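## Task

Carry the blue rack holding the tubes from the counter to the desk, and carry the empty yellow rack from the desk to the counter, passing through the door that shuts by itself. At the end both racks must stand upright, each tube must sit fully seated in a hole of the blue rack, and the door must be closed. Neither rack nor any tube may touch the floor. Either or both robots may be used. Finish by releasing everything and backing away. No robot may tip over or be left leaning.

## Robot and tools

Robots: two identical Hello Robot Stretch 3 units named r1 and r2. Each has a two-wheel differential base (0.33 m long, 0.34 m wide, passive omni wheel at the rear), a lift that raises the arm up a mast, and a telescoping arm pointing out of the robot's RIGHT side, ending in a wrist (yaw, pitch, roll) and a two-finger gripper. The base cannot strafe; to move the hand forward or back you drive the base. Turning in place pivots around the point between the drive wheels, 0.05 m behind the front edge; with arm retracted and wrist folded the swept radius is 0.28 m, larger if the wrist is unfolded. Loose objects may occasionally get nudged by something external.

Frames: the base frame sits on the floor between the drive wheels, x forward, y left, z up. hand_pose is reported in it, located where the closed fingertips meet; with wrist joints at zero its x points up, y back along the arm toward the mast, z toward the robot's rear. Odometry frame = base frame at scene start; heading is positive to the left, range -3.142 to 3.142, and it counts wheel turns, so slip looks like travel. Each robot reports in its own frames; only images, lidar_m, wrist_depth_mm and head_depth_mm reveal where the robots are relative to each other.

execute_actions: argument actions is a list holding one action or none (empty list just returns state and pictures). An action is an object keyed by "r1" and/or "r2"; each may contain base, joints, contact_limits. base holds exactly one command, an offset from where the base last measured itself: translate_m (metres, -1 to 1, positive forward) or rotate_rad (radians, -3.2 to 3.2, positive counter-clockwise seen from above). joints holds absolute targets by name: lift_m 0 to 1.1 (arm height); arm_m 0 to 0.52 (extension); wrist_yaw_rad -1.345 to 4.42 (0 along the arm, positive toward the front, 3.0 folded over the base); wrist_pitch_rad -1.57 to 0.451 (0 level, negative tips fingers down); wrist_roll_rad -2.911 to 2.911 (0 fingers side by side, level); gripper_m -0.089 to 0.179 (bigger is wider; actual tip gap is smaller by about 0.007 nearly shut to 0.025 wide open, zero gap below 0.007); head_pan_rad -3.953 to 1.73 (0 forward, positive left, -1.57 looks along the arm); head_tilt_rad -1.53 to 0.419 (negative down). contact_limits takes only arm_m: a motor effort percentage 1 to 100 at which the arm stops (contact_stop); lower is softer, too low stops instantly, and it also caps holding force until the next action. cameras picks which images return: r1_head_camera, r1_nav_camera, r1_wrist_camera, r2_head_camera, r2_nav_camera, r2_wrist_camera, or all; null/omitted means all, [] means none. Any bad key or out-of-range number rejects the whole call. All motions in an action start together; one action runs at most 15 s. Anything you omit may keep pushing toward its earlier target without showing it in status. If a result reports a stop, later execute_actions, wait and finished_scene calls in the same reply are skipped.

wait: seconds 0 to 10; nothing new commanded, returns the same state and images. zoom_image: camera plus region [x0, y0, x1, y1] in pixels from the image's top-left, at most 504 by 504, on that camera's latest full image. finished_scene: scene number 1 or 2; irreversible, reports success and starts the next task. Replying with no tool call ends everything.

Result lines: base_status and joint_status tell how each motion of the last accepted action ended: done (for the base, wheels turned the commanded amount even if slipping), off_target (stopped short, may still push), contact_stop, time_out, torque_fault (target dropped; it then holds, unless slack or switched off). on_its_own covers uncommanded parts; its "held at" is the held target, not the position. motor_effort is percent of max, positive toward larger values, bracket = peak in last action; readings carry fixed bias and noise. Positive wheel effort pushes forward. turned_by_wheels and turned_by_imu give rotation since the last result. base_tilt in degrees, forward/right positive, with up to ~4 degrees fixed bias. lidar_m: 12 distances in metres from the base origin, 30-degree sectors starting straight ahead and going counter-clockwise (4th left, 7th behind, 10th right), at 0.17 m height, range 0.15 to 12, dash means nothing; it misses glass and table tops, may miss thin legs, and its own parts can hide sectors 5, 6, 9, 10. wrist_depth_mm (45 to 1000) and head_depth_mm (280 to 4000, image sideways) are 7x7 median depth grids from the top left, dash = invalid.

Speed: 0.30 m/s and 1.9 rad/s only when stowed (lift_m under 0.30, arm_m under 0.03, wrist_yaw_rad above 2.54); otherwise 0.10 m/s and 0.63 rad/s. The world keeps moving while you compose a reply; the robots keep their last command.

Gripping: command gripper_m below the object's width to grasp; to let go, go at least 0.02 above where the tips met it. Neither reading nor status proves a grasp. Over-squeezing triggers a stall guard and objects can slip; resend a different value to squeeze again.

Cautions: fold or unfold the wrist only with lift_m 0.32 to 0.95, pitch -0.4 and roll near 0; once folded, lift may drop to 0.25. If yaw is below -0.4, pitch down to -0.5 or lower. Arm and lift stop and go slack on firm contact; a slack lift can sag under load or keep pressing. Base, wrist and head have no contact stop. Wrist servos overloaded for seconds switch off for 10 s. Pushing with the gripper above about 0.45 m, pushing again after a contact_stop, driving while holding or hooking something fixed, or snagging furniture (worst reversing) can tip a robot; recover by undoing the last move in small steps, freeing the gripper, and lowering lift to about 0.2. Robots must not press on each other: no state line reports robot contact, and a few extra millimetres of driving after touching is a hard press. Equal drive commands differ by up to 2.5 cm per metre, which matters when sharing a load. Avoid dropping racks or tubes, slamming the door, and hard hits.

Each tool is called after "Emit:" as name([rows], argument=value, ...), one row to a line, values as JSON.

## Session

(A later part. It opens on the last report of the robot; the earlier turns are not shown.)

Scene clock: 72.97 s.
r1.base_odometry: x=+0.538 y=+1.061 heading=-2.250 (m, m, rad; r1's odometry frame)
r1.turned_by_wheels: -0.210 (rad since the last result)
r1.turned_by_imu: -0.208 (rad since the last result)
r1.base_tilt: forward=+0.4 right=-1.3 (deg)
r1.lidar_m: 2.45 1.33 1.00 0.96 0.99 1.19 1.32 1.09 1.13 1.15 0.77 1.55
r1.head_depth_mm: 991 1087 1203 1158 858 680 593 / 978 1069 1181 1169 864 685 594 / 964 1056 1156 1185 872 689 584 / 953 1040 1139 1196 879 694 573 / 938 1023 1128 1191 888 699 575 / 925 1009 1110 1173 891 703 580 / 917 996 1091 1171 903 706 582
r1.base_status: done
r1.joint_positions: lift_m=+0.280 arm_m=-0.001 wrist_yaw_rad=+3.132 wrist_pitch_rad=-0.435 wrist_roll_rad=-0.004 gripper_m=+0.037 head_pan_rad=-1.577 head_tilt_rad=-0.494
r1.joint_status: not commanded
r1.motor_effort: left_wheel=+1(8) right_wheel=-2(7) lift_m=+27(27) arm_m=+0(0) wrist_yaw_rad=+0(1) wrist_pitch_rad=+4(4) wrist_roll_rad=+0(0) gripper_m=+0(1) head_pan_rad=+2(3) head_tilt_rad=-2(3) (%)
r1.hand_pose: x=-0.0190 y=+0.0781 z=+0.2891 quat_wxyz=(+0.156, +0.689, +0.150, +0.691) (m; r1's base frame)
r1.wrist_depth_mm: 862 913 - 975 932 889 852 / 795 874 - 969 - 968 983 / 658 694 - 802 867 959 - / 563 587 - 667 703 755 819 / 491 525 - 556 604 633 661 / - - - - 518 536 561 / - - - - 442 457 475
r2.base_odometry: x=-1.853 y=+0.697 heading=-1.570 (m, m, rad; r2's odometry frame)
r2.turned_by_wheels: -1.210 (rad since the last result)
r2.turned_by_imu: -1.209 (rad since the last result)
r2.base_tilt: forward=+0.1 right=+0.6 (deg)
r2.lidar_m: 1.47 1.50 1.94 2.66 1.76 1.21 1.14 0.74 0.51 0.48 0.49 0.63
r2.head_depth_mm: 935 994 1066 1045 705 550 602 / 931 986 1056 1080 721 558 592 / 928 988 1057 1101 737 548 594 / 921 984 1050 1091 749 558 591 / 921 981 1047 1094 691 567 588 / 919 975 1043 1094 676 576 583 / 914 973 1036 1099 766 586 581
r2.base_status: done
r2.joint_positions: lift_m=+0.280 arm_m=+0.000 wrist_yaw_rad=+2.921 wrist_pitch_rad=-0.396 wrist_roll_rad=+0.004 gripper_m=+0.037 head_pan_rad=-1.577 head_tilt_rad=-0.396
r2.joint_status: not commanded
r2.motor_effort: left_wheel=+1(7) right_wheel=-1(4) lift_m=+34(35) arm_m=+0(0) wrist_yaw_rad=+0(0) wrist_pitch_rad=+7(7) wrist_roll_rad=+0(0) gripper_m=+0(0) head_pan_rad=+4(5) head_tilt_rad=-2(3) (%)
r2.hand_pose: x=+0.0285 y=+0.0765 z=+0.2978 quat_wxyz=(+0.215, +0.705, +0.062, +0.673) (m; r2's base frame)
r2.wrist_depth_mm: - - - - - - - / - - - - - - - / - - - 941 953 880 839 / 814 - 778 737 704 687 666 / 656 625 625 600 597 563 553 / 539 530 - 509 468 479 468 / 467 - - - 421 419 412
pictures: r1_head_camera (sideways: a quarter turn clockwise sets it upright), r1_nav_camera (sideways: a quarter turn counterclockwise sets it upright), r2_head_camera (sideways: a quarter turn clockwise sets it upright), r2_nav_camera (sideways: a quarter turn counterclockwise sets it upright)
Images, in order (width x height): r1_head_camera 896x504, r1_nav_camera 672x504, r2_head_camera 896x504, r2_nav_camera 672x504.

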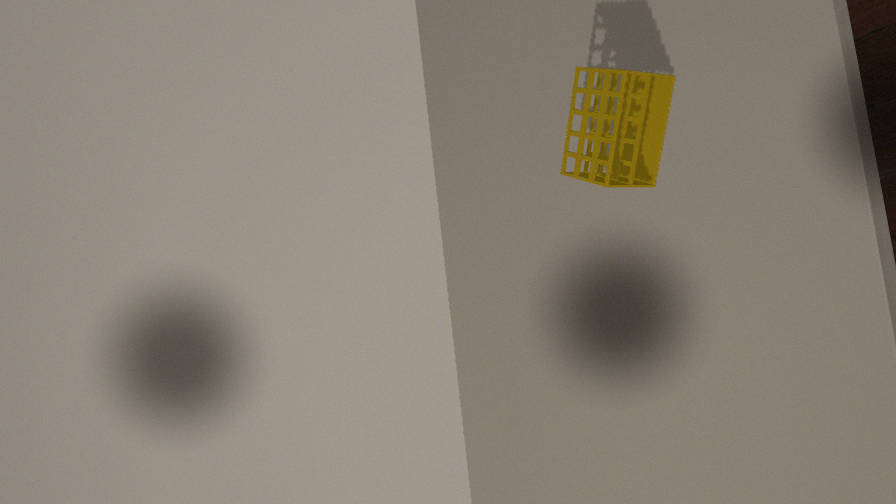

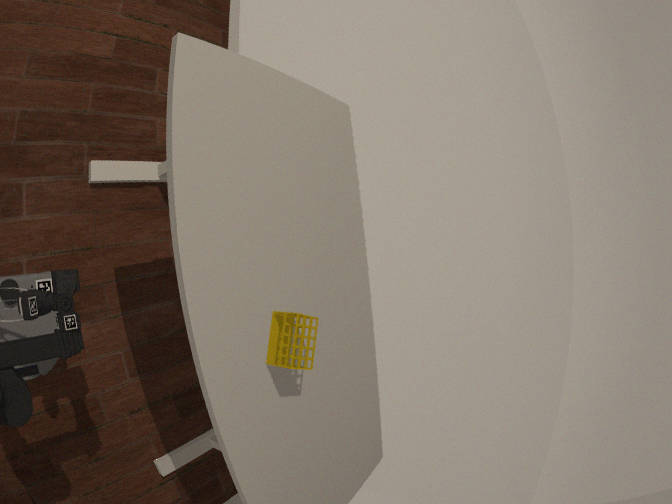

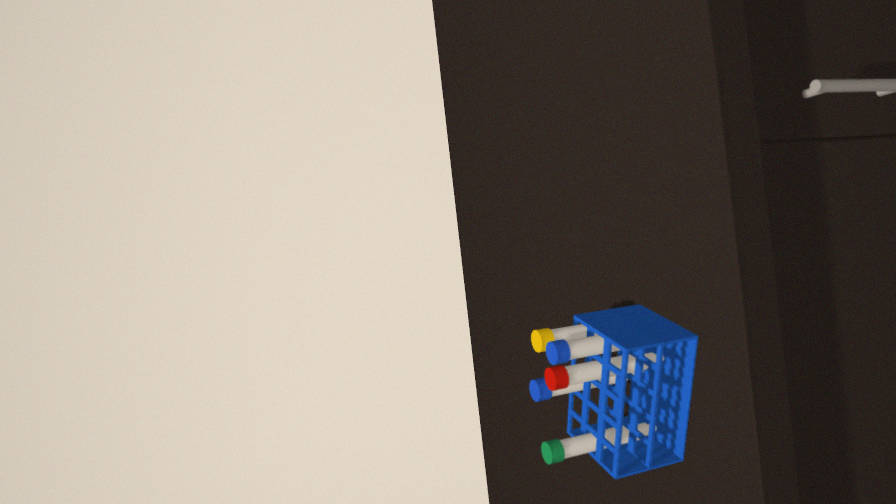

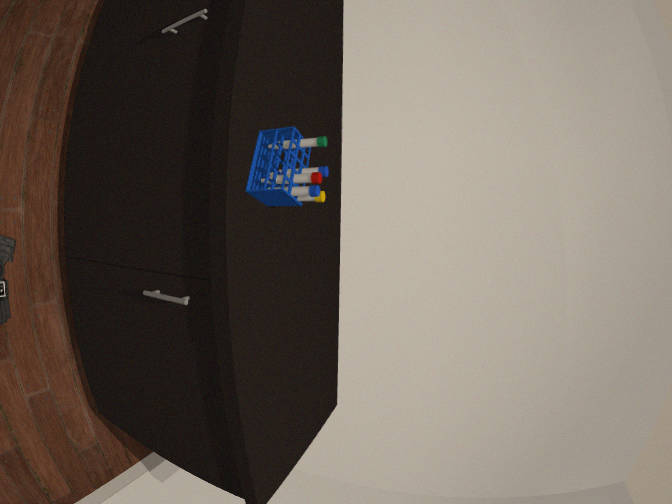

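Emit:
execute_actions([
  {"r1": {"base": {"translate_m": -0.12}, "joints": {"lift_m": 0.9, "wrist_pitch_rad": -0.4}}, "r2": {"base": {"translate_m": 0.17}, "joints": {"lift_m": 0.94, "wrist_pitch_rad": -0.4}}},
], cameras=[])

Emit:
execute_actions([
  {"r1": {"joints": {"wrist_yaw_rad": 0.0, "gripper_m": 0.179, "head_tilt_rad": -0.7}}, "r2": {"joints": {"wrist_yaw_rad": 0.0, "gripper_m": 0.179, "head_tilt_rad": -0.6}}},
], cameras=["r1_head_camera", "r1_wrist_camera", "r2_head_camera", "r2_wrist_camera"])

Scene clock: 91.13 s.
r1.base_odometry: x=+0.613 y=+1.155 heading=-2.250 (m, m, rad; r1's odometry frame)
r1.turned_by_wheels: +0.000 (rad since the last result)
r1.turned_by_imu: -0.002 (rad since the last result)
r1.base_tilt: forward=+0.3 right=-1.3 (deg)
r1.lidar_m: 2.57 1.31 1.01 0.96 0.98 1.18 1.20 1.23 1.00 1.16 0.84 1.56
r1.head_depth_mm: 998 1092 1204 1153 858 702 - / 985 1079 1185 1170 865 695 - / 973 1061 1167 1186 871 688 - / 957 1046 1147 1201 876 694 604 / 945 1029 1131 1195 886 697 607 / 933 1014 1114 1179 895 702 581 / 922 1005 1096 1178 902 706 582
r1.base_status: done
r1.joint_positions: lift_m=+0.900 arm_m=-0.001 wrist_yaw_rad=+3.132 wrist_pitch_rad=-0.418 wrist_roll_rad=-0.004 gripper_m=+0.037 head_pan_rad=-1.577 head_tilt_rad=-0.494
r1.joint_status: all done
r1.motor_effort: left_wheel=+2(7) right_wheel=-2(9) lift_m=+43(45) arm_m=+0(0) wrist_yaw_rad=+0(1) wrist_pitch_rad=+5(6) wrist_roll_rad=+0(0) gripper_m=+1(0) head_pan_rad=+2(3) head_tilt_rad=-2(3) (%)
r1.hand_pose: x=-0.0190 y=+0.0803 z=+0.9123 quat_wxyz=(+0.150, +0.691, +0.144, +0.693) (m; r1's base frame)
r1.wrist_depth_mm: 866 869 - 936 938 923 851 / 965 962 - - - 988 919 / - - - - - - - / - - - - - - - / - - - - - - - / - - - - - - - / 945 954 - - - - -
r2.base_odometry: x=-1.853 y=+0.527 heading=-1.570 (m, m, rad; r2's odometry frame)
r2.turned_by_wheels: +0.000 (rad since the last result)
r2.turned_by_imu: +0.003 (rad since the last result)
r2.base_tilt: forward=+0.1 right=+0.6 (deg)
r2.lidar_m: 1.30 1.33 1.72 2.68 2.02 1.39 1.31 0.72 0.49 0.46 0.47 0.61
r2.head_depth_mm: 923 982 1053 1046 703 533 576 / 919 980 1048 1074 716 538 572 / 915 974 1039 1084 574 549 569 / 909 971 1036 1081 638 557 564 / 908 968 1034 1087 768 567 569 / 909 965 1030 1082 785 576 567 / 903 958 1029 1086 806 587 563
r2.base_status: done
r2.joint_positions: lift_m=+0.940 arm_m=+0.000 wrist_yaw_rad=+2.921 wrist_pitch_rad=-0.413 wrist_roll_rad=+0.004 gripper_m=+0.037 head_pan_rad=-1.577 head_tilt_rad=-0.396
r2.joint_status: all done
r2.motor_effort: left_wheel=+1(7) right_wheel=-1(3) lift_m=+45(47) arm_m=+0(0) wrist_yaw_rad=+0(0) wrist_pitch_rad=+7(9) wrist_roll_rad=+0(0) gripper_m=+0(0) head_pan_rad=+5(4) head_tilt_rad=-2(2) (%)
r2.hand_pose: x=+0.0280 y=+0.0744 z=+0.9536 quat_wxyz=(+0.221, +0.705, +0.068, +0.671) (m; r2's base frame)
r2.wrist_depth_mm: - - - - - - - / - - - - - - - / - - - - - - - / - - - - - - - / - - - - - - - / - - - - - - - / - - - - - - -
pictures: none
No camera images: the call's "cameras" was empty. Leave "cameras" out to get every camera's image.

Scene clock: 93.70 s.
r1.base_odometry: x=+0.613 y=+1.155 heading=-2.250 (m, m, rad; r1's odometry frame)
r1.turned_by_wheels: +0.000 (rad since the last result)
r1.turned_by_imu: -0.001 (rad since the last result)
r1.base_tilt: forward=+0.4 right=-1.2 (deg)
r1.lidar_m: 2.58 1.31 1.01 0.96 0.98 1.19 1.20 1.23 1.00 1.16 0.84 1.56
r1.head_depth_mm: 1012 1152 1132 867 746 - - / 1001 1129 1141 874 738 - - / 987 1110 1153 879 732 - - / 968 1097 1163 825 764 - 1166 / 954 1077 1158 885 717 631 1171 / 943 1059 1141 893 720 633 1175 / 930 1043 1134 901 724 621 1178
r1.base_status: not commanded
r1.joint_positions: lift_m=+0.900 arm_m=-0.001 wrist_yaw_rad=+0.002 wrist_pitch_rad=-0.418 wrist_roll_rad=-0.004 gripper_m=+0.179 head_pan_rad=-1.577 head_tilt_rad=-0.691
r1.joint_status: all done
r1.motor_effort: left_wheel=+2(1) right_wheel=-2(2) lift_m=+42(42) arm_m=-1(0) wrist_yaw_rad=-2(3) wrist_pitch_rad=+5(5) wrist_roll_rad=+0(0) gripper_m=+0(88) head_pan_rad=+2(3) head_tilt_rad=-4(19) (%)
r1.hand_pose: x=-0.0211 y=-0.3684 z=+0.9123 quat_wxyz=(+0.693, +0.148, -0.690, -0.146) (m; r1's base frame)
r1.wrist_depth_mm: 835 859 836 834 848 835 832 / 635 695 763 827 894 901 924 / 508 539 589 632 685 737 845 / 439 449 472 420 551 581 639 / - 386 407 416 451 489 507 / 320 333 354 370 385 - 433 / 289 298 309 323 340 340 377
r2.base_odometry: x=-1.853 y=+0.527 heading=-1.570 (m, m, rad; r2's odometry frame)
r2.turned_by_wheels: +0.000 (rad since the last result)
r2.turned_by_imu: +0.000 (rad since the last result)
r2.base_tilt: forward=+0.1 right=+0.6 (deg)
r2.lidar_m: 1.30 1.33 1.73 2.67 2.02 1.39 1.31 0.71 0.49 0.46 0.47 0.61
r2.head_depth_mm: 918 1009 986 693 564 - - / 910 999 1019 709 578 - - / 905 995 1051 581 576 647 803 / 901 986 1048 607 582 651 771 / 897 982 1053 760 577 643 763 / 889 978 1048 778 584 635 753 / 881 969 1052 801 596 632 745
r2.base_status: not commanded
r2.joint_positions: lift_m=+0.940 arm_m=+0.000 wrist_yaw_rad=+0.003 wrist_pitch_rad=-0.413 wrist_roll_rad=+0.004 gripper_m=+0.179 head_pan_rad=-1.577 head_tilt_rad=-0.592
r2.joint_status: all done
r2.motor_effort: left_wheel=+1(1) right_wheel=+0(0) lift_m=+45(45) arm_m=+0(0) wrist_yaw_rad=-3(3) wrist_pitch_rad=+7(7) wrist_roll_rad=+0(0) gripper_m=+1(86) head_pan_rad=+4(4) head_tilt_rad=-3(14) (%)
r2.hand_pose: x=-0.0209 y=-0.3701 z=+0.9536 quat_wxyz=(+0.691, +0.146, -0.693, -0.145) (m; r2's base frame)
r2.wrist_depth_mm: 740 752 762 279 735 681 633 / 602 563 321 302 466 442 417 / 401 387 335 316 338 328 313 / 303 292 285 274 271 271 275 / 255 257 268 278 321 330 342 / 312 336 342 360 370 386 - / 369 387 403 423 441 479 505
pictures: r1_head_camera (sideways: a quarter turn clockwise sets it upright), r1_wrist_camera, r2_head_camera (sideways: a quarter turn clockwise sets it upright), r2_wrist_camera
Images, in order (width x height): r1_head_camera 896x504, r1_wrist_camera 644x364, r2_head_camera 896x504, r2_wrist_camera 644x364.

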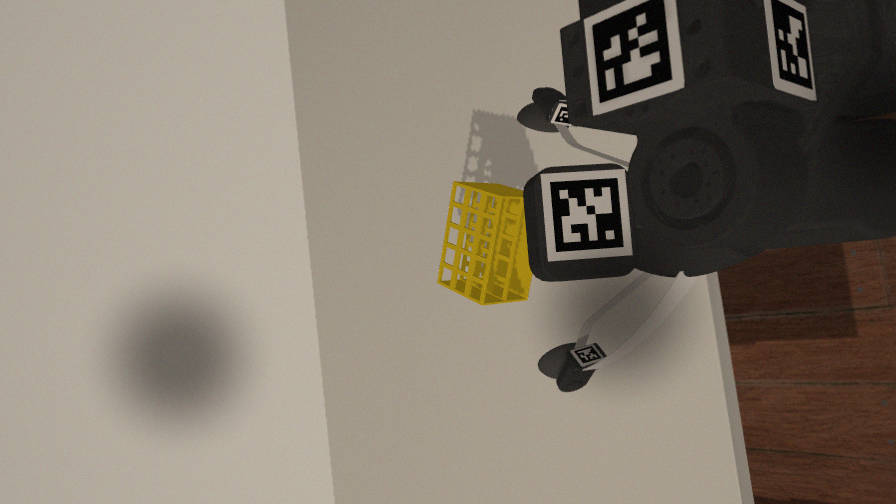

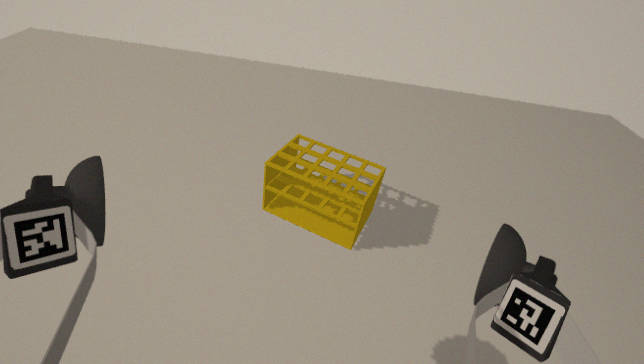

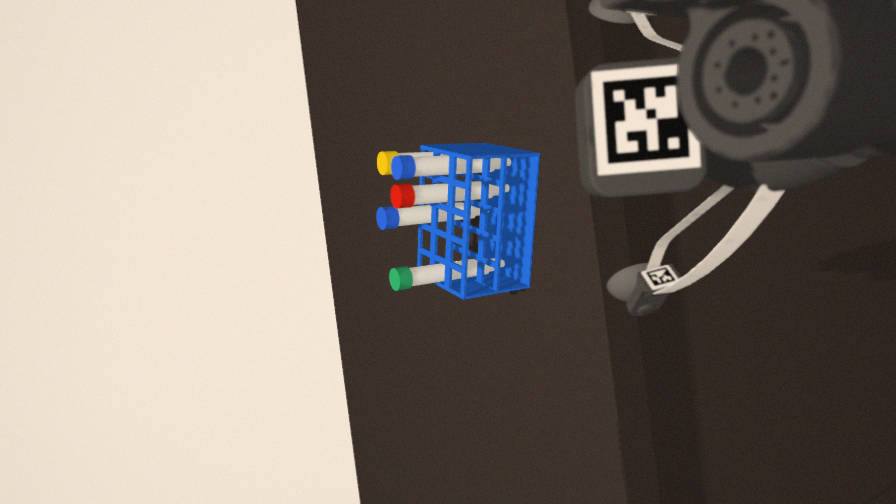

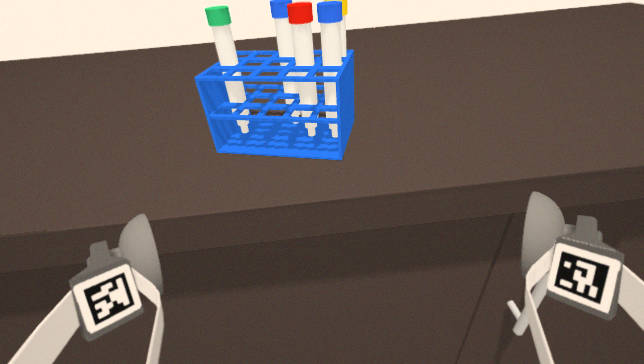

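Emit:
execute_actions([
  {"r1": {"base": {"translate_m": 0.035}, "joints": {"lift_m": 0.72, "wrist_pitch_rad": 0.0, "wrist_yaw_rad": -0.36, "arm_m": 0.08}}, "r2": {"base": {"translate_m": 0.10}, "joints": {"lift_m": 0.88, "wrist_pitch_rad": 0.0, "wrist_yaw_rad": -0.2, "arm_m": 0.05}}},
], cameras=["r1_head_camera", "r1_wrist_camera", "r2_head_camera", "r2_wrist_camera"])

Scene clock: 120.07 s.
r1.base_odometry: x=+0.591 y=+1.128 heading=-2.250 (m, m, rad; r1's odometry frame)
r1.turned_by_wheels: +0.000 (rad since the last result)
r1.turned_by_imu: -0.001 (rad since the last result)
r1.base_tilt: forward=+0.4 right=-1.2 (deg)
r1.lidar_m: 2.54 1.31 1.01 0.96 0.98 1.19 1.24 1.04 1.03 1.15 0.82 1.55
r1.head_depth_mm: 1010 1148 1136 869 695 1253 - / 998 1131 1146 874 710 - - / 985 1112 1151 875 731 - - / 971 1091 1158 882 714 629 1148 / 956 1076 1157 887 717 630 1170 / 940 1058 1138 893 719 631 1172 / 927 1040 1132 897 724 620 1174
r1.base_status: done
r1.joint_positions: lift_m=+0.720 arm_m=+0.080 wrist_yaw_rad=-0.359 wrist_pitch_rad=-0.021 wrist_roll_rad=-0.004 gripper_m=+0.179 head_pan_rad=-1.577 head_tilt_rad=-0.691
r1.joint_status: all done
r1.motor_effort: left_wheel=+1(5) right_wheel=-2(3) lift_m=+27(39) arm_m=+3(6) wrist_yaw_rad=-1(3) wrist_pitch_rad=+6(6) wrist_roll_rad=+0(0) gripper_m=+1(1) head_pan_rad=+2(3) head_tilt_rad=-4(4) (%)
r1.hand_pose: x=-0.1112 y=-0.4640 z=+0.8295 quat_wxyz=(+0.696, -0.118, -0.695, -0.134) (m; r1's base frame)
r1.wrist_depth_mm: 633 695 740 844 927 - - / 650 697 778 864 969 - - / 666 734 802 920 - - - / 482 478 569 686 807 - 995 / - 265 297 423 485 585 648 / 253 260 272 317 342 - 426 / 214 222 236 252 269 274 322
r2.base_odometry: x=-1.853 y=+0.427 heading=-1.569 (m, m, rad; r2's odometry frame)
r2.turned_by_wheels: +0.000 (rad since the last result)
r2.turned_by_imu: +0.002 (rad since the last result)
r2.base_tilt: forward=+0.1 right=+0.6 (deg)
r2.lidar_m: 1.20 1.23 1.59 2.67 2.16 1.50 1.41 0.70 0.48 0.46 0.47 0.60
r2.head_depth_mm: 908 999 984 613 570 - - / 903 995 1017 616 592 - - / 897 988 1044 637 571 644 764 / 893 983 1044 742 558 635 757 / 887 973 1047 759 574 630 750 / 883 970 1037 779 584 627 739 / 877 966 1048 797 594 607 731
r2.base_status: done
r2.joint_positions: lift_m=+0.880 arm_m=+0.050 wrist_yaw_rad=-0.198 wrist_pitch_rad=-0.027 wrist_roll_rad=+0.004 gripper_m=+0.179 head_pan_rad=-1.577 head_tilt_rad=-0.592
r2.joint_status: all done
r2.motor_effort: left_wheel=+1(4) right_wheel=+0(1) lift_m=+35(44) arm_m=+4(5) wrist_yaw_rad=-2(3) wrist_pitch_rad=+15(15) wrist_roll_rad=+0(0) gripper_m=+0(0) head_pan_rad=+5(5) head_tilt_rad=-4(3) (%)
r2.hand_pose: x=-0.0717 y=-0.4451 z=+0.9878 quat_wxyz=(+0.702, -0.060, -0.706, -0.080) (m; r2's base frame)
r2.wrist_depth_mm: 638 687 721 785 838 895 984 / 651 694 744 787 874 923 - / 669 723 766 801 875 970 - / 685 689 581 293 500 517 478 / 418 432 310 308 321 329 339 / 306 272 263 253 251 242 - / 207 213 208 203 204 215 276
pictures: r1_head_camera (sideways: a quarter turn clockwise sets it upright), r1_wrist_camera, r2_head_camera (sideways: a quarter turn clockwise sets it upright), r2_wrist_camera
Images, in order (width x height): r1_head_camera 896x504, r1_wrist_camera 644x364, r2_head_camera 896x504, r2_wrist_camera 644x364.

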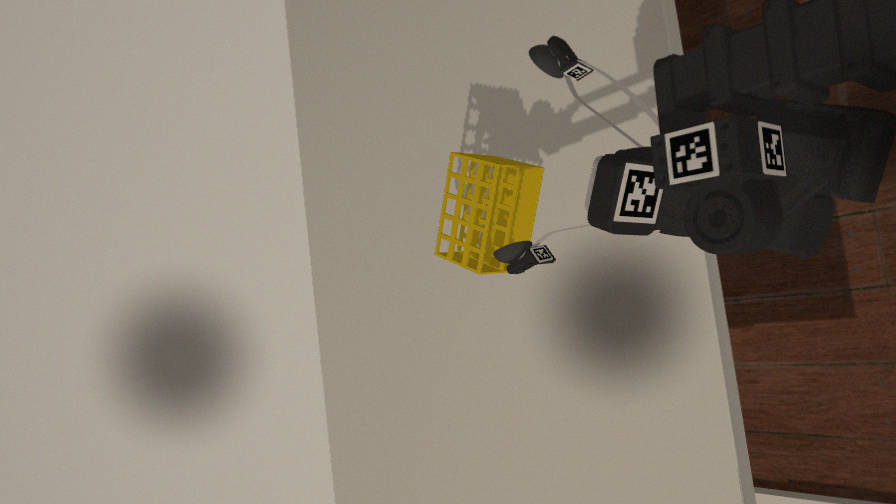

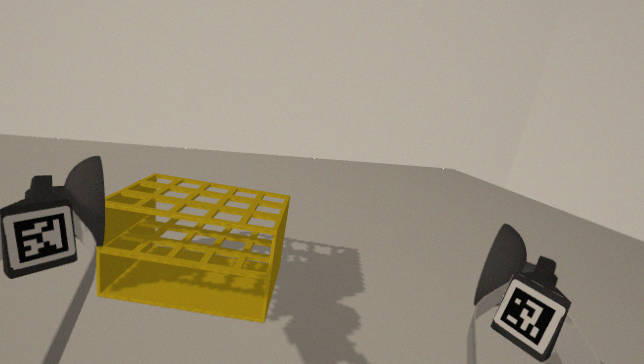

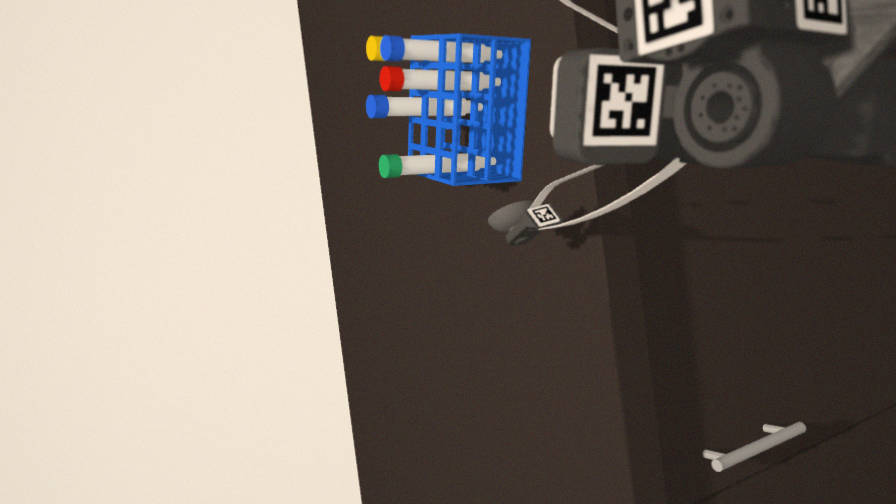

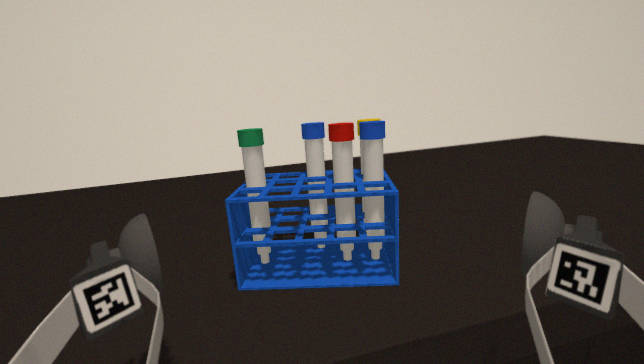

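Emit:
execute_actions([
  {"r1": {"base": {"translate_m": 0.023}, "joints": {"lift_m": 0.78}}, "r2": {"base": {"translate_m": -0.012}, "joints": {"lift_m": 0.815}}},
], cameras=[])

Emit:
execute_actions([
  {"r1": {"joints": {"arm_m": 0.265}}, "r2": {"joints": {"arm_m": 0.17}}},
], cameras=["r1_head_camera", "r1_wrist_camera", "r2_head_camera", "r2_wrist_camera"])

Scene clock: 141.67 s.
r1.base_odometry: x=+0.577 y=+1.110 heading=-2.249 (m, m, rad; r1's odometry frame)
r1.turned_by_wheels: +0.000 (rad since the last result)
r1.turned_by_imu: -0.001 (rad since the last result)
r1.base_tilt: forward=+0.4 right=-1.2 (deg)
r1.lidar_m: 2.52 1.32 1.01 0.96 0.98 1.19 1.26 1.04 1.05 1.15 0.80 1.56
r1.head_depth_mm: 1012 1149 1136 871 703 - - / 997 1128 1140 873 728 - 1112 / 978 1112 1150 879 - - 1119 / 967 1090 1155 911 716 644 1168 / 954 1075 1157 889 717 629 1170 / 942 1055 1137 892 721 619 1181 / 928 1045 1135 898 724 620 1174
r1.base_status: done
r1.joint_positions: lift_m=+0.780 arm_m=+0.080 wrist_yaw_rad=-0.359 wrist_pitch_rad=-0.020 wrist_roll_rad=-0.004 gripper_m=+0.179 head_pan_rad=-1.577 head_tilt_rad=-0.691
r1.joint_status: all done
r1.motor_effort: left_wheel=+1(4) right_wheel=-2(3) lift_m=+43(45) arm_m=+3(3) wrist_yaw_rad=-1(1) wrist_pitch_rad=+6(6) wrist_roll_rad=+0(0) gripper_m=+0(0) head_pan_rad=+2(2) head_tilt_rad=-4(4) (%)
r1.hand_pose: x=-0.1112 y=-0.4640 z=+0.8891 quat_wxyz=(+0.696, -0.118, -0.695, -0.134) (m; r1's base frame)
r1.wrist_depth_mm: 631 684 774 829 909 - - / 678 697 779 870 965 - - / 686 734 812 896 - - - / 657 669 762 891 - - - / - 466 519 577 646 792 966 / 339 325 296 420 464 - 574 / 283 286 295 334 358 369 433
r2.base_odometry: x=-1.853 y=+0.439 heading=-1.569 (m, m, rad; r2's odometry frame)
r2.turned_by_wheels: +0.000 (rad since the last result)
r2.turned_by_imu: +0.001 (rad since the last result)
r2.base_tilt: forward=+0.1 right=+0.6 (deg)
r2.lidar_m: 1.21 1.23 1.60 2.67 2.15 1.48 1.40 0.70 0.48 0.46 0.46 0.60
r2.head_depth_mm: 909 1000 983 637 571 644 - / 905 994 1020 603 563 - - / 900 990 1045 634 589 646 769 / 893 984 1041 741 565 638 761 / 887 976 1049 759 574 632 747 / 882 972 1044 779 583 627 743 / 878 964 1047 798 594 610 734
r2.base_status: done
r2.joint_positions: lift_m=+0.815 arm_m=+0.050 wrist_yaw_rad=-0.198 wrist_pitch_rad=+0.002 wrist_roll_rad=+0.014 gripper_m=+0.179 head_pan_rad=-1.577 head_tilt_rad=-0.592
r2.joint_status: all done
r2.motor_effort: left_wheel=+1(3) right_wheel=+0(3) lift_m=+30(35) arm_m=+5(5) wrist_yaw_rad=-3(2) wrist_pitch_rad=-1(14) wrist_roll_rad=-4(5) gripper_m=+0(0) head_pan_rad=+5(5) head_tilt_rad=-3(3) (%)
r2.hand_pose: x=-0.0718 y=-0.4458 z=+0.9303 quat_wxyz=(+0.699, -0.070, -0.708, -0.069) (m; r2's base frame)
r2.wrist_depth_mm: 650 680 731 777 830 927 987 / 657 703 752 251 882 950 - / 676 722 760 259 887 810 659 / 536 478 278 279 331 319 292 / 266 269 233 218 206 200 222 / 188 164 162 171 186 204 - / - 149 162 181 223 242 274
pictures: none
No camera images: the call's "cameras" was empty. Leave "cameras" out to get every camera's image.

Scene clock: 144.27 s.
r1.base_odometry: x=+0.577 y=+1.110 heading=-2.249 (m, m, rad; r1's odometry frame)
r1.turned_by_wheels: +0.000 (rad since the last result)
r1.turned_by_imu: -0.001 (rad since the last result)
r1.base_tilt: forward=+0.4 right=-1.2 (deg)
r1.lidar_m: 2.52 1.31 1.01 0.96 0.98 1.19 1.26 1.04 1.05 1.15 0.80 1.56
r1.head_depth_mm: 1012 1148 1134 871 725 - - / 997 1126 1142 902 - 1274 1155 / 979 1107 1150 - 684 641 1165 / 969 1091 1165 916 696 643 1170 / 954 1076 1156 888 717 631 1171 / 940 1054 1137 892 719 630 1170 / 928 1041 1131 899 723 620 1176
r1.base_status: not commanded
r1.joint_positions: lift_m=+0.780 arm_m=+0.265 wrist_yaw_rad=-0.359 wrist_pitch_rad=-0.020 wrist_roll_rad=-0.004 gripper_m=+0.179 head_pan_rad=-1.577 head_tilt_rad=-0.691
r1.joint_status: all done
r1.motor_effort: left_wheel=+2(2) right_wheel=-1(2) lift_m=+43(42) arm_m=+3(3) wrist_yaw_rad=+0(2) wrist_pitch_rad=+6(6) wrist_roll_rad=+0(0) gripper_m=+1(1) head_pan_rad=+2(3) head_tilt_rad=-4(4) (%)
r1.hand_pose: x=-0.1114 y=-0.6489 z=+0.8891 quat_wxyz=(+0.696, -0.119, -0.695, -0.134) (m; r1's base frame)
r1.wrist_depth_mm: 494 536 585 631 731 838 934 / 510 560 612 661 759 854 975 / 533 578 625 713 791 925 - / 533 606 669 748 843 - - / - 477 518 580 646 780 986 / 336 364 393 423 463 - 563 / 282 298 315 335 363 366 427
r2.base_odometry: x=-1.853 y=+0.439 heading=-1.569 (m, m, rad; r2's odometry frame)
r2.turned_by_wheels: +0.000 (rad since the last result)
r2.turned_by_imu: +0.000 (rad since the last result)
r2.base_tilt: forward=+0.1 right=+0.6 (deg)
r2.lidar_m: 1.21 1.24 1.61 2.68 2.16 1.48 1.40 0.70 0.48 0.46 0.47 0.60
r2.head_depth_mm: 907 997 989 658 590 - 795 / 903 993 1015 606 - - 783 / 897 990 1050 634 576 644 769 / 895 980 1040 746 563 639 759 / 891 978 1047 757 574 633 752 / 887 970 1042 777 584 627 742 / 877 965 1052 799 594 609 734
r2.base_status: not commanded
r2.joint_positions: lift_m=+0.815 arm_m=+0.169 wrist_yaw_rad=-0.204 wrist_pitch_rad=+0.007 wrist_roll_rad=+0.004 gripper_m=+0.179 head_pan_rad=-1.577 head_tilt_rad=-0.593
r2.joint_status: all done
r2.motor_effort: left_wheel=+0(1) right_wheel=+1(0) lift_m=+31(31) arm_m=+6(8) wrist_yaw_rad=+3(6) wrist_pitch_rad=-4(5) wrist_roll_rad=+0(4) gripper_m=+0(0) head_pan_rad=+4(4) head_tilt_rad=-2(3) (%)
r2.hand_pose: x=-0.0733 y=-0.5655 z=+0.9318 quat_wxyz=(+0.702, -0.074, -0.704, -0.069) (m; r2's base frame)
r2.wrist_depth_mm: 539 567 623 639 129 768 858 / 568 589 625 166 134 806 866 / 563 592 143 167 138 522 762 / 523 137 149 173 143 136 310 / 264 135 143 179 146 115 208 / 187 124 153 150 146 134 - / - 124 123 120 117 114 111
pictures: r1_head_camera (sideways: a quarter turn clockwise sets it upright), r1_wrist_camera, r2_head_camera (sideways: a quarter turn clockwise sets it upright), r2_wrist_camera
Images, in order (width x height): r1_head_camera 896x504, r1_wrist_camera 644x364, r2_head_camera 896x504, r2_wrist_camera 644x364.

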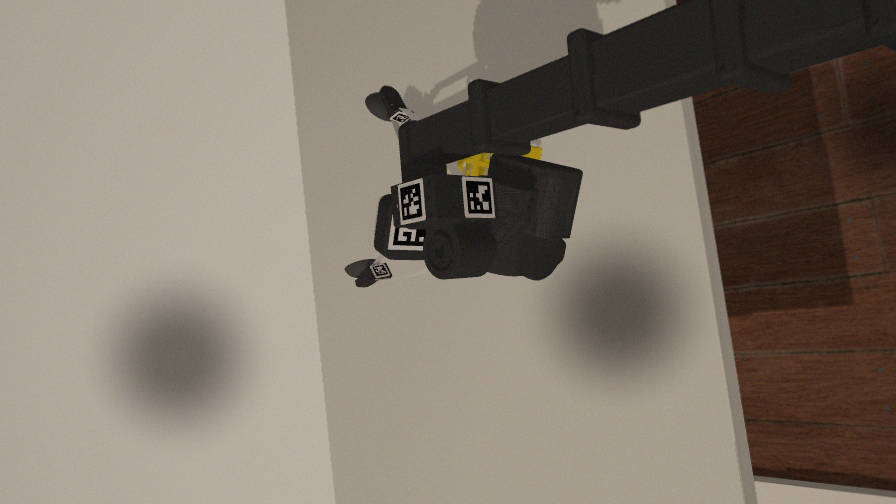

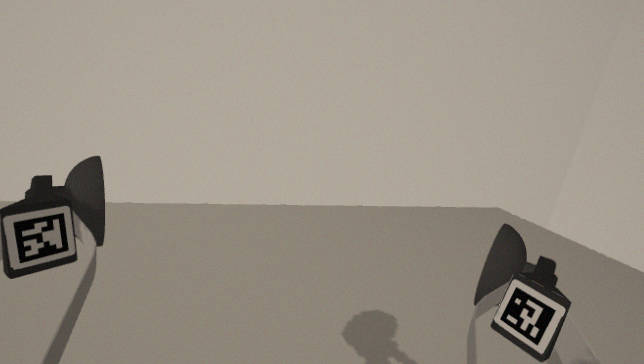

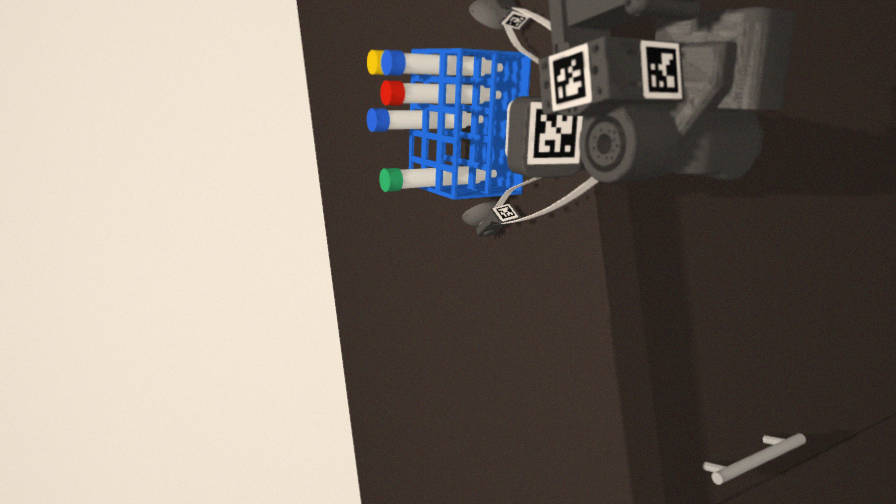

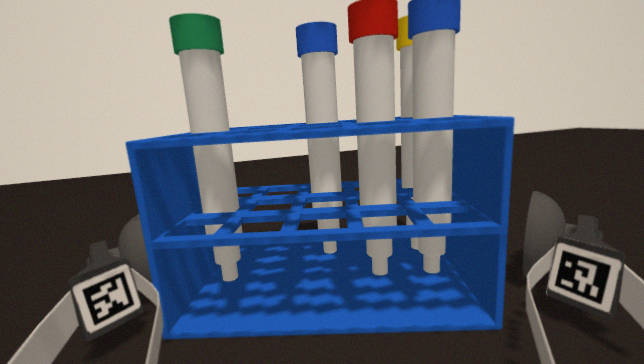

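Emit:
execute_actions([
  {"r1": {"base": {"translate_m": 0.008}, "joints": {"arm_m": 0.235, "lift_m": 0.74}}, "r2": {"joints": {"lift_m": 0.84, "arm_m": 0.19}}},
], cameras=["r1_head_camera", "r1_wrist_camera", "r2_wrist_camera"])

Scene clock: 157.27 s.
r1.base_odometry: x=+0.572 y=+1.103 heading=-2.249 (m, m, rad; r1's odometry frame)
r1.turned_by_wheels: +0.000 (rad since the last result)
r1.turned_by_imu: -0.001 (rad since the last result)
r1.base_tilt: forward=+0.4 right=-1.2 (deg)
r1.lidar_m: 2.51 1.32 1.02 0.96 0.99 1.19 1.27 1.05 1.06 1.15 0.80 1.56
r1.head_depth_mm: 1011 1144 1139 869 705 1282 - / 997 1128 1139 901 - 1285 1139 / 984 1111 1147 940 - 642 1163 / 968 1091 1158 912 676 643 1168 / 954 1071 1153 887 717 630 1175 / 940 1056 1132 893 718 618 1173 / 927 1039 1129 899 722 620 1169
r1.base_status: done
r1.joint_positions: lift_m=+0.740 arm_m=+0.235 wrist_yaw_rad=-0.359 wrist_pitch_rad=-0.020 wrist_roll_rad=-0.004 gripper_m=+0.179 head_pan_rad=-1.577 head_tilt_rad=-0.691
r1.joint_status: all done
r1.motor_effort: left_wheel=+1(3) right_wheel=-1(5) lift_m=+27(40) arm_m=-4(3) wrist_yaw_rad=+0(0) wrist_pitch_rad=+6(5) wrist_roll_rad=+0(0) gripper_m=+1(2) head_pan_rad=+2(2) head_tilt_rad=-4(4) (%)
r1.hand_pose: x=-0.1114 y=-0.6197 z=+0.8497 quat_wxyz=(+0.696, -0.119, -0.695, -0.134) (m; r1's base frame)
r1.wrist_depth_mm: 515 560 616 674 760 846 984 / 537 579 633 681 791 906 - / 549 607 654 730 845 995 - / 533 559 630 738 858 - - / - 392 433 480 545 649 752 / 279 303 328 352 381 - 474 / 234 237 172 187 291 305 356
r2.base_odometry: x=-1.853 y=+0.439 heading=-1.569 (m, m, rad; r2's odometry frame)
r2.turned_by_wheels: +0.000 (rad since the last result)
r2.turned_by_imu: +0.001 (rad since the last result)
r2.base_tilt: forward=+0.1 right=+0.6 (deg)
r2.lidar_m: 1.21 1.24 1.61 2.68 2.15 1.49 1.40 0.70 0.49 0.46 0.47 0.60
r2.head_depth_mm: 909 997 981 665 - 694 790 / 903 994 1015 604 - 689 779 / 898 988 1042 634 564 660 769 / 896 981 1037 744 561 640 761 / 893 977 1048 758 572 633 752 / 882 970 1044 776 585 625 743 / 879 964 1045 795 595 609 735
r2.base_status: not commanded
r2.joint_positions: lift_m=+0.840 arm_m=+0.190 wrist_yaw_rad=-0.202 wrist_pitch_rad=-0.016 wrist_roll_rad=+0.004 gripper_m=+0.179 head_pan_rad=-1.577 head_tilt_rad=-0.593
r2.joint_status: all done
r2.motor_effort: left_wheel=+1(0) right_wheel=+1(0) lift_m=+46(49) arm_m=+4(6) wrist_yaw_rad=+2(4) wrist_pitch_rad=+8(8) wrist_roll_rad=+0(0) gripper_m=+0(0) head_pan_rad=+5(4) head_tilt_rad=-3(2) (%)
r2.hand_pose: x=-0.0727 y=-0.5852 z=+0.9503 quat_wxyz=(+0.702, -0.065, -0.705, -0.077) (m; r2's base frame)
r2.wrist_depth_mm: 527 557 599 630 683 724 811 / 534 568 594 638 125 782 859 / 548 589 612 666 130 766 820 / 558 525 132 140 131 120 359 / 309 130 149 170 138 122 247 / 223 119 137 131 131 112 - / - 149 146 143 139 126 136
pictures: r1_head_camera (sideways: a quarter turn clockwise sets it upright), r1_wrist_camera, r2_wrist_camera
Images, in order (width x height): r1_head_camera 896x504, r1_wrist_camera 644x364, r2_wrist_camera 644x364.

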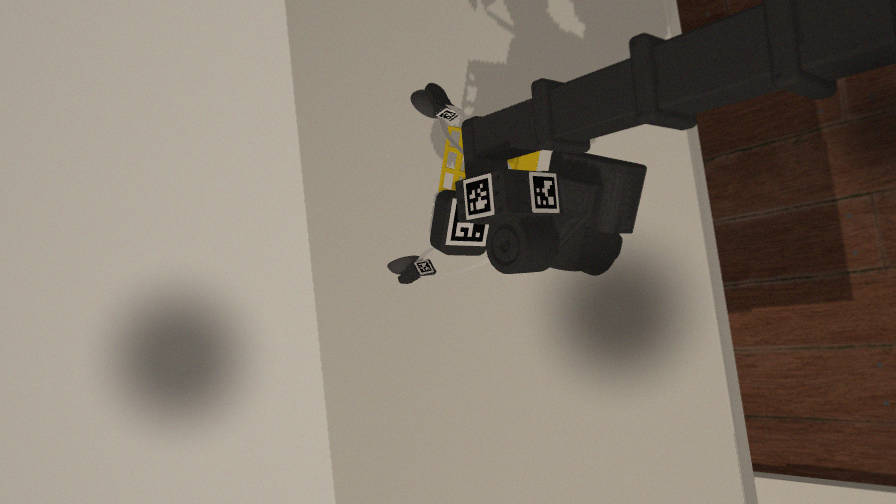

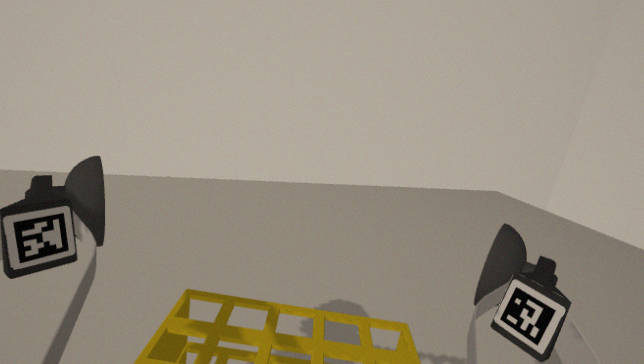

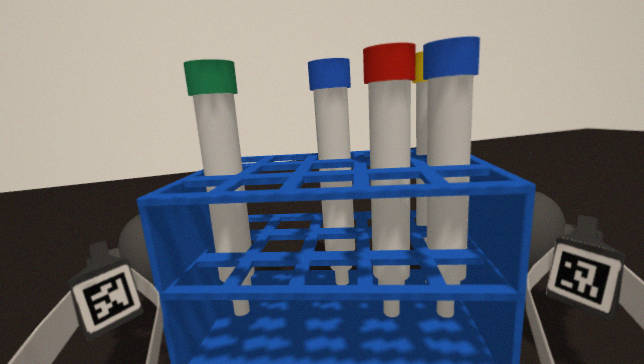

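Emit:
execute_actions([
  {"r1": {"joints": {"lift_m": 0.68}}, "r2": {"joints": {"gripper_m": 0.09}}},
], cameras=["r1_wrist_camera", "r2_wrist_camera"])

Scene clock: 161.83 s.
r1.base_odometry: x=+0.572 y=+1.103 heading=-2.249 (m, m, rad; r1's odometry frame)
r1.turned_by_wheels: +0.000 (rad since the last result)
r1.turned_by_imu: -0.001 (rad since the last result)
r1.base_tilt: forward=+0.4 right=-1.2 (deg)
r1.lidar_m: 2.51 1.31 1.01 0.96 0.98 1.19 1.27 1.05 1.06 1.15 0.80 1.56
r1.head_depth_mm: 1009 1143 1139 869 704 1280 - / 994 1127 1143 903 726 - 1160 / 981 1108 1150 880 - 1266 1166 / 970 1091 1162 914 725 644 1167 / 953 1073 1157 889 716 630 1171 / 940 1056 1141 891 720 619 1178 / 927 1041 1134 898 724 621 1174
r1.base_status: not commanded
r1.joint_positions: lift_m=+0.680 arm_m=+0.235 wrist_yaw_rad=-0.360 wrist_pitch_rad=+0.013 wrist_roll_rad=-0.006 gripper_m=+0.179 head_pan_rad=-1.577 head_tilt_rad=-0.691
r1.joint_status: all done
r1.motor_effort: left_wheel=+1(1) right_wheel=-2(2) lift_m=+22(27) arm_m=-2(3) wrist_yaw_rad=+0(0) wrist_pitch_rad=-4(5) wrist_roll_rad=+1(1) gripper_m=+1(0) head_pan_rad=+2(2) head_tilt_rad=-4(5) (%)
r1.hand_pose: x=-0.1117 y=-0.6204 z=+0.7985 quat_wxyz=(+0.699, -0.130, -0.693, -0.123) (m; r1's base frame)
r1.wrist_depth_mm: 511 557 613 678 762 857 955 / 525 579 641 703 810 899 978 / 545 598 666 746 849 966 - / 430 443 512 607 772 992 - / - 282 173 346 434 523 592 / 210 111 121 132 148 - 367 / 166 128 132 135 139 116 269
r2.base_odometry: x=-1.853 y=+0.439 heading=-1.569 (m, m, rad; r2's odometry frame)
r2.turned_by_wheels: +0.000 (rad since the last result)
r2.turned_by_imu: +0.001 (rad since the last result)
r2.base_tilt: forward=+0.1 right=+0.6 (deg)
r2.lidar_m: 1.21 1.24 1.60 2.68 2.15 1.49 1.40 0.70 0.49 0.46 0.47 0.60
r2.head_depth_mm: 909 1000 979 654 - 692 792 / 901 1000 1018 601 - 688 781 / 901 989 1045 644 574 662 770 / 894 983 1042 744 561 639 760 / 890 977 1047 758 572 632 751 / 884 970 1044 776 583 627 746 / 875 963 1047 799 595 608 734
r2.base_status: not commanded
r2.joint_positions: lift_m=+0.840 arm_m=+0.190 wrist_yaw_rad=-0.202 wrist_pitch_rad=-0.016 wrist_roll_rad=+0.004 gripper_m=+0.092 head_pan_rad=-1.577 head_tilt_rad=-0.593
r2.joint_status: all done
r2.motor_effort: left_wheel=+0(0) right_wheel=+0(0) lift_m=+46(45) arm_m=+5(4) wrist_yaw_rad=+2(1) wrist_pitch_rad=+8(8) wrist_roll_rad=+0(0) gripper_m=-33(100) head_pan_rad=+4(5) head_tilt_rad=-3(3) (%)
r2.hand_pose: x=-0.0727 y=-0.5852 z=+0.9503 quat_wxyz=(+0.702, -0.065, -0.705, -0.077) (m; r2's base frame)
r2.wrist_depth_mm: 523 556 595 632 670 753 801 / 541 573 607 638 128 778 847 / 550 594 620 169 133 788 826 / 557 529 151 143 126 337 357 / 311 275 160 175 142 117 235 / 212 - 168 163 148 118 180 / - 153 148 143 140 133 136
pictures: r1_wrist_camera, r2_wrist_camera
Images, in order (width x height): r1_wrist_camera 644x364, r2_wrist_camera 644x364.

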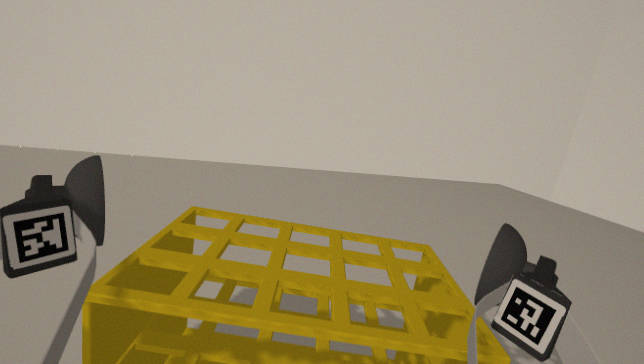

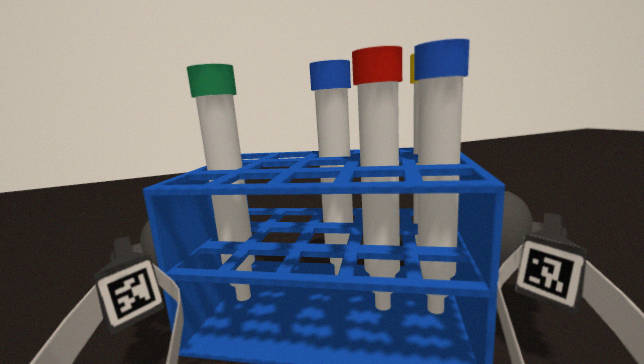

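Emit:
execute_actions([
  {"r1": {"base": {"translate_m": 0.013}, "joints": {"lift_m": 0.71, "arm_m": 0.20}}, "r2": {"joints": {"lift_m": 0.90}}},
], cameras=[])

Emit:
execute_actions([
  {"r1": {"joints": {"lift_m": 0.65}}, "r2": {"joints": {"arm_m": 0.0}}},
], cameras=["r1_wrist_camera", "r2_wrist_camera", "r2_head_camera"])

Scene clock: 167.33 s.
r1.base_odometry: x=+0.564 y=+1.093 heading=-2.249 (m, m, rad; r1's odometry frame)
r1.turned_by_wheels: +0.000 (rad since the last result)
r1.turned_by_imu: -0.001 (rad since the last result)
r1.base_tilt: forward=+0.4 right=-1.2 (deg)
r1.lidar_m: 2.50 1.32 1.01 0.96 0.99 1.19 1.28 1.06 1.07 1.15 0.79 1.56
r1.head_depth_mm: 1010 1144 1132 871 706 1257 - / 994 1127 1142 903 749 - 1161 / 981 1107 1147 874 - 1292 1162 / 967 1091 1159 911 736 1265 1168 / 952 1071 1159 891 718 631 1171 / 939 1055 1137 894 719 617 1175 / 926 1040 1128 898 722 620 1169
r1.base_status: done
r1.joint_positions: lift_m=+0.710 arm_m=+0.200 wrist_yaw_rad=-0.361 wrist_pitch_rad=-0.015 wrist_roll_rad=-0.006 gripper_m=+0.179 head_pan_rad=-1.577 head_tilt_rad=-0.691
r1.joint_status: all done
r1.motor_effort: left_wheel=+2(5) right_wheel=-1(4) lift_m=+42(44) arm_m=-3(5) wrist_yaw_rad=+1(2) wrist_pitch_rad=+4(4) wrist_roll_rad=+1(1) gripper_m=+1(0) head_pan_rad=+3(2) head_tilt_rad=-4(4) (%)
r1.hand_pose: x=-0.1117 y=-0.5847 z=+0.8205 quat_wxyz=(+0.697, -0.121, -0.694, -0.133) (m; r1's base frame)
r1.wrist_depth_mm: 539 588 628 707 782 905 - / 559 608 675 736 825 944 - / 575 629 690 783 884 - - / 460 480 544 656 784 - - / - 337 335 413 461 565 632 / 236 240 165 190 223 - 409 / 202 193 180 179 173 261 307
r2.base_odometry: x=-1.853 y=+0.439 heading=-1.569 (m, m, rad; r2's odometry frame)
r2.turned_by_wheels: +0.000 (rad since the last result)
r2.turned_by_imu: +0.001 (rad since the last result)
r2.base_tilt: forward=+0.1 right=+0.6 (deg)
r2.lidar_m: 1.21 1.24 1.61 2.68 2.15 1.48 1.40 0.70 0.49 0.46 0.47 0.60
r2.head_depth_mm: 909 998 982 - - 668 791 / 905 994 1014 - - 655 779 / 897 990 1038 621 575 646 771 / 893 982 1040 735 563 638 759 / 892 977 1044 760 572 632 752 / 883 971 1039 777 583 626 743 / 878 967 1046 799 593 607 733
r2.base_status: not commanded
r2.joint_positions: lift_m=+0.900 arm_m=+0.190 wrist_yaw_rad=-0.202 wrist_pitch_rad=-0.027 wrist_roll_rad=+0.004 gripper_m=+0.118 head_pan_rad=-1.577 head_tilt_rad=-0.593
r2.joint_status: all done
r2.on_its_own: gripper_m is held at +0.117, not at your +0.090, by its stall guard, which is not easing now
r2.motor_effort: left_wheel=+1(1) right_wheel=+1(0) lift_m=+46(49) arm_m=+5(4) wrist_yaw_rad=+2(2) wrist_pitch_rad=+14(14) wrist_roll_rad=+0(0) gripper_m=-20(23) head_pan_rad=+4(5) head_tilt_rad=-3(3) (%)
r2.hand_pose: x=-0.0726 y=-0.5849 z=+1.0074 quat_wxyz=(+0.701, -0.061, -0.706, -0.081) (m; r2's base frame)
r2.wrist_depth_mm: 520 547 593 639 691 756 809 / 538 555 595 652 714 768 850 / 546 583 612 656 161 817 863 / 569 621 171 180 153 585 545 / 476 458 170 384 152 123 360 / 330 - 163 180 144 121 282 / 254 232 158 170 146 199 212
pictures: none
No camera images: the call's "cameras" was empty. Leave "cameras" out to get every camera's image.

Scene clock: 169.97 s.
r1.base_odometry: x=+0.564 y=+1.093 heading=-2.249 (m, m, rad; r1's odometry frame)
r1.turned_by_wheels: +0.000 (rad since the last result)
r1.turned_by_imu: -0.001 (rad since the last result)
r1.base_tilt: forward=+0.3 right=-1.2 (deg)
r1.lidar_m: 2.49 1.32 1.01 0.96 0.98 1.19 1.28 1.06 1.08 1.15 0.79 1.55
r1.head_depth_mm: 1010 1143 1136 868 705 1284 1179 / 995 1127 1142 872 726 - 1139 / 980 1107 1149 821 751 1267 1166 / 966 1090 1155 884 736 1271 1171 / 954 1075 1154 888 716 631 1171 / 938 1057 1135 891 721 619 1175 / 928 1040 1129 899 722 620 1171
r1.base_status: not commanded
r1.joint_positions: lift_m=+0.650 arm_m=+0.200 wrist_yaw_rad=-0.361 wrist_pitch_rad=-0.012 wrist_roll_rad=-0.006 gripper_m=+0.179 head_pan_rad=-1.577 head_tilt_rad=-0.691
r1.joint_status: all done
r1.motor_effort: left_wheel=+2(1) right_wheel=-1(1) lift_m=+23(39) arm_m=-3(3) wrist_yaw_rad=+1(1) wrist_pitch_rad=+3(4) wrist_roll_rad=+0(1) gripper_m=+1(0) head_pan_rad=+3(2) head_tilt_rad=-4(4) (%)
r1.hand_pose: x=-0.1117 y=-0.5848 z=+0.7619 quat_wxyz=(+0.697, -0.122, -0.694, -0.132) (m; r1's base frame)
r1.wrist_depth_mm: 546 576 635 695 791 899 999 / 559 603 674 743 838 929 - / 453 543 657 757 876 - - / - 204 187 209 178 662 990 / - 187 160 188 174 337 408 / 157 159 174 179 161 - 265 / 131 136 143 149 156 169 198
r2.base_odometry: x=-1.853 y=+0.439 heading=-1.569 (m, m, rad; r2's odometry frame)
r2.turned_by_wheels: +0.000 (rad since the last result)
r2.turned_by_imu: +0.000 (rad since the last result)
r2.base_tilt: forward=+0.1 right=+0.6 (deg)
r2.lidar_m: 1.21 1.24 1.61 2.67 2.15 1.48 1.40 0.70 0.49 0.46 0.47 0.60
r2.head_depth_mm: 907 997 984 632 425 - - / 901 995 1016 700 471 - - / 899 988 1043 722 458 644 769 / 893 981 1039 741 560 638 762 / 890 977 1045 758 573 632 753 / 885 968 1043 775 583 627 740 / 880 967 1047 800 594 608 736
r2.base_status: not commanded
r2.joint_positions: lift_m=+0.900 arm_m=+0.000 wrist_yaw_rad=-0.201 wrist_pitch_rad=-0.028 wrist_roll_rad=+0.004 gripper_m=+0.118 head_pan_rad=-1.577 head_tilt_rad=-0.593
r2.joint_status: all done
r2.on_its_own: gripper_m is held at +0.117, not at your +0.090, by its stall guard, which is not easing now
r2.motor_effort: left_wheel=+0(1) right_wheel=+0(1) lift_m=+46(47) arm_m=-3(5) wrist_yaw_rad=+1(1) wrist_pitch_rad=+14(15) wrist_roll_rad=+0(0) gripper_m=-20(21) head_pan_rad=+5(4) head_tilt_rad=-2(3) (%)
r2.hand_pose: x=-0.0726 y=-0.3957 z=+1.0072 quat_wxyz=(+0.701, -0.061, -0.706, -0.081) (m; r2's base frame)
r2.wrist_depth_mm: 667 712 784 821 893 959 - / 700 733 793 864 912 - - / 720 759 797 882 162 - - / 750 766 171 180 154 591 548 / 480 462 170 380 152 123 364 / 328 - 163 181 144 121 317 / 258 231 158 171 146 288 356
pictures: r1_wrist_camera, r2_head_camera (sideways: a quarter turn clockwise sets it upright), r2_wrist_camera
Images, in order (width x height): r1_wrist_camera 644x364, r2_head_camera 896x504, r2_wrist_camera 644x364.

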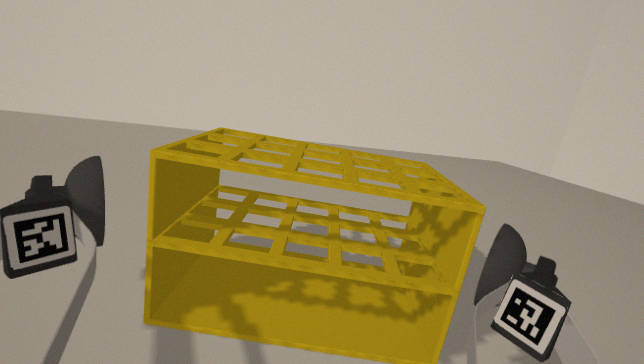

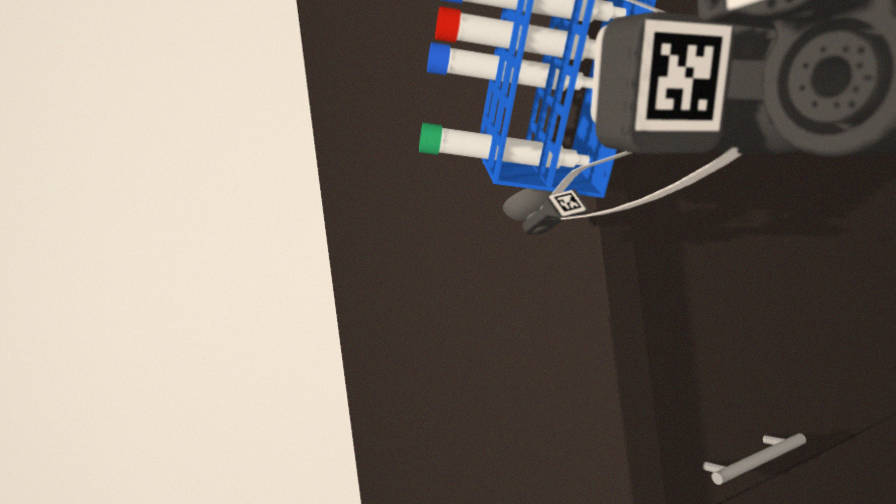

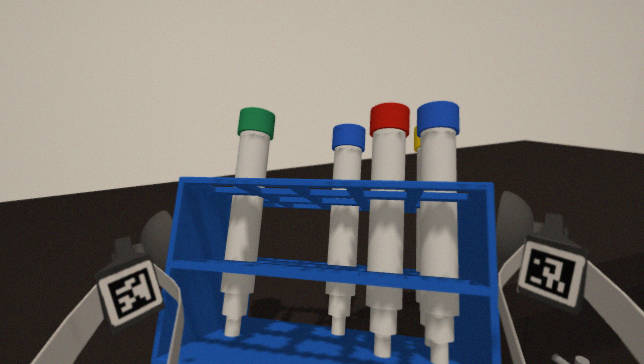

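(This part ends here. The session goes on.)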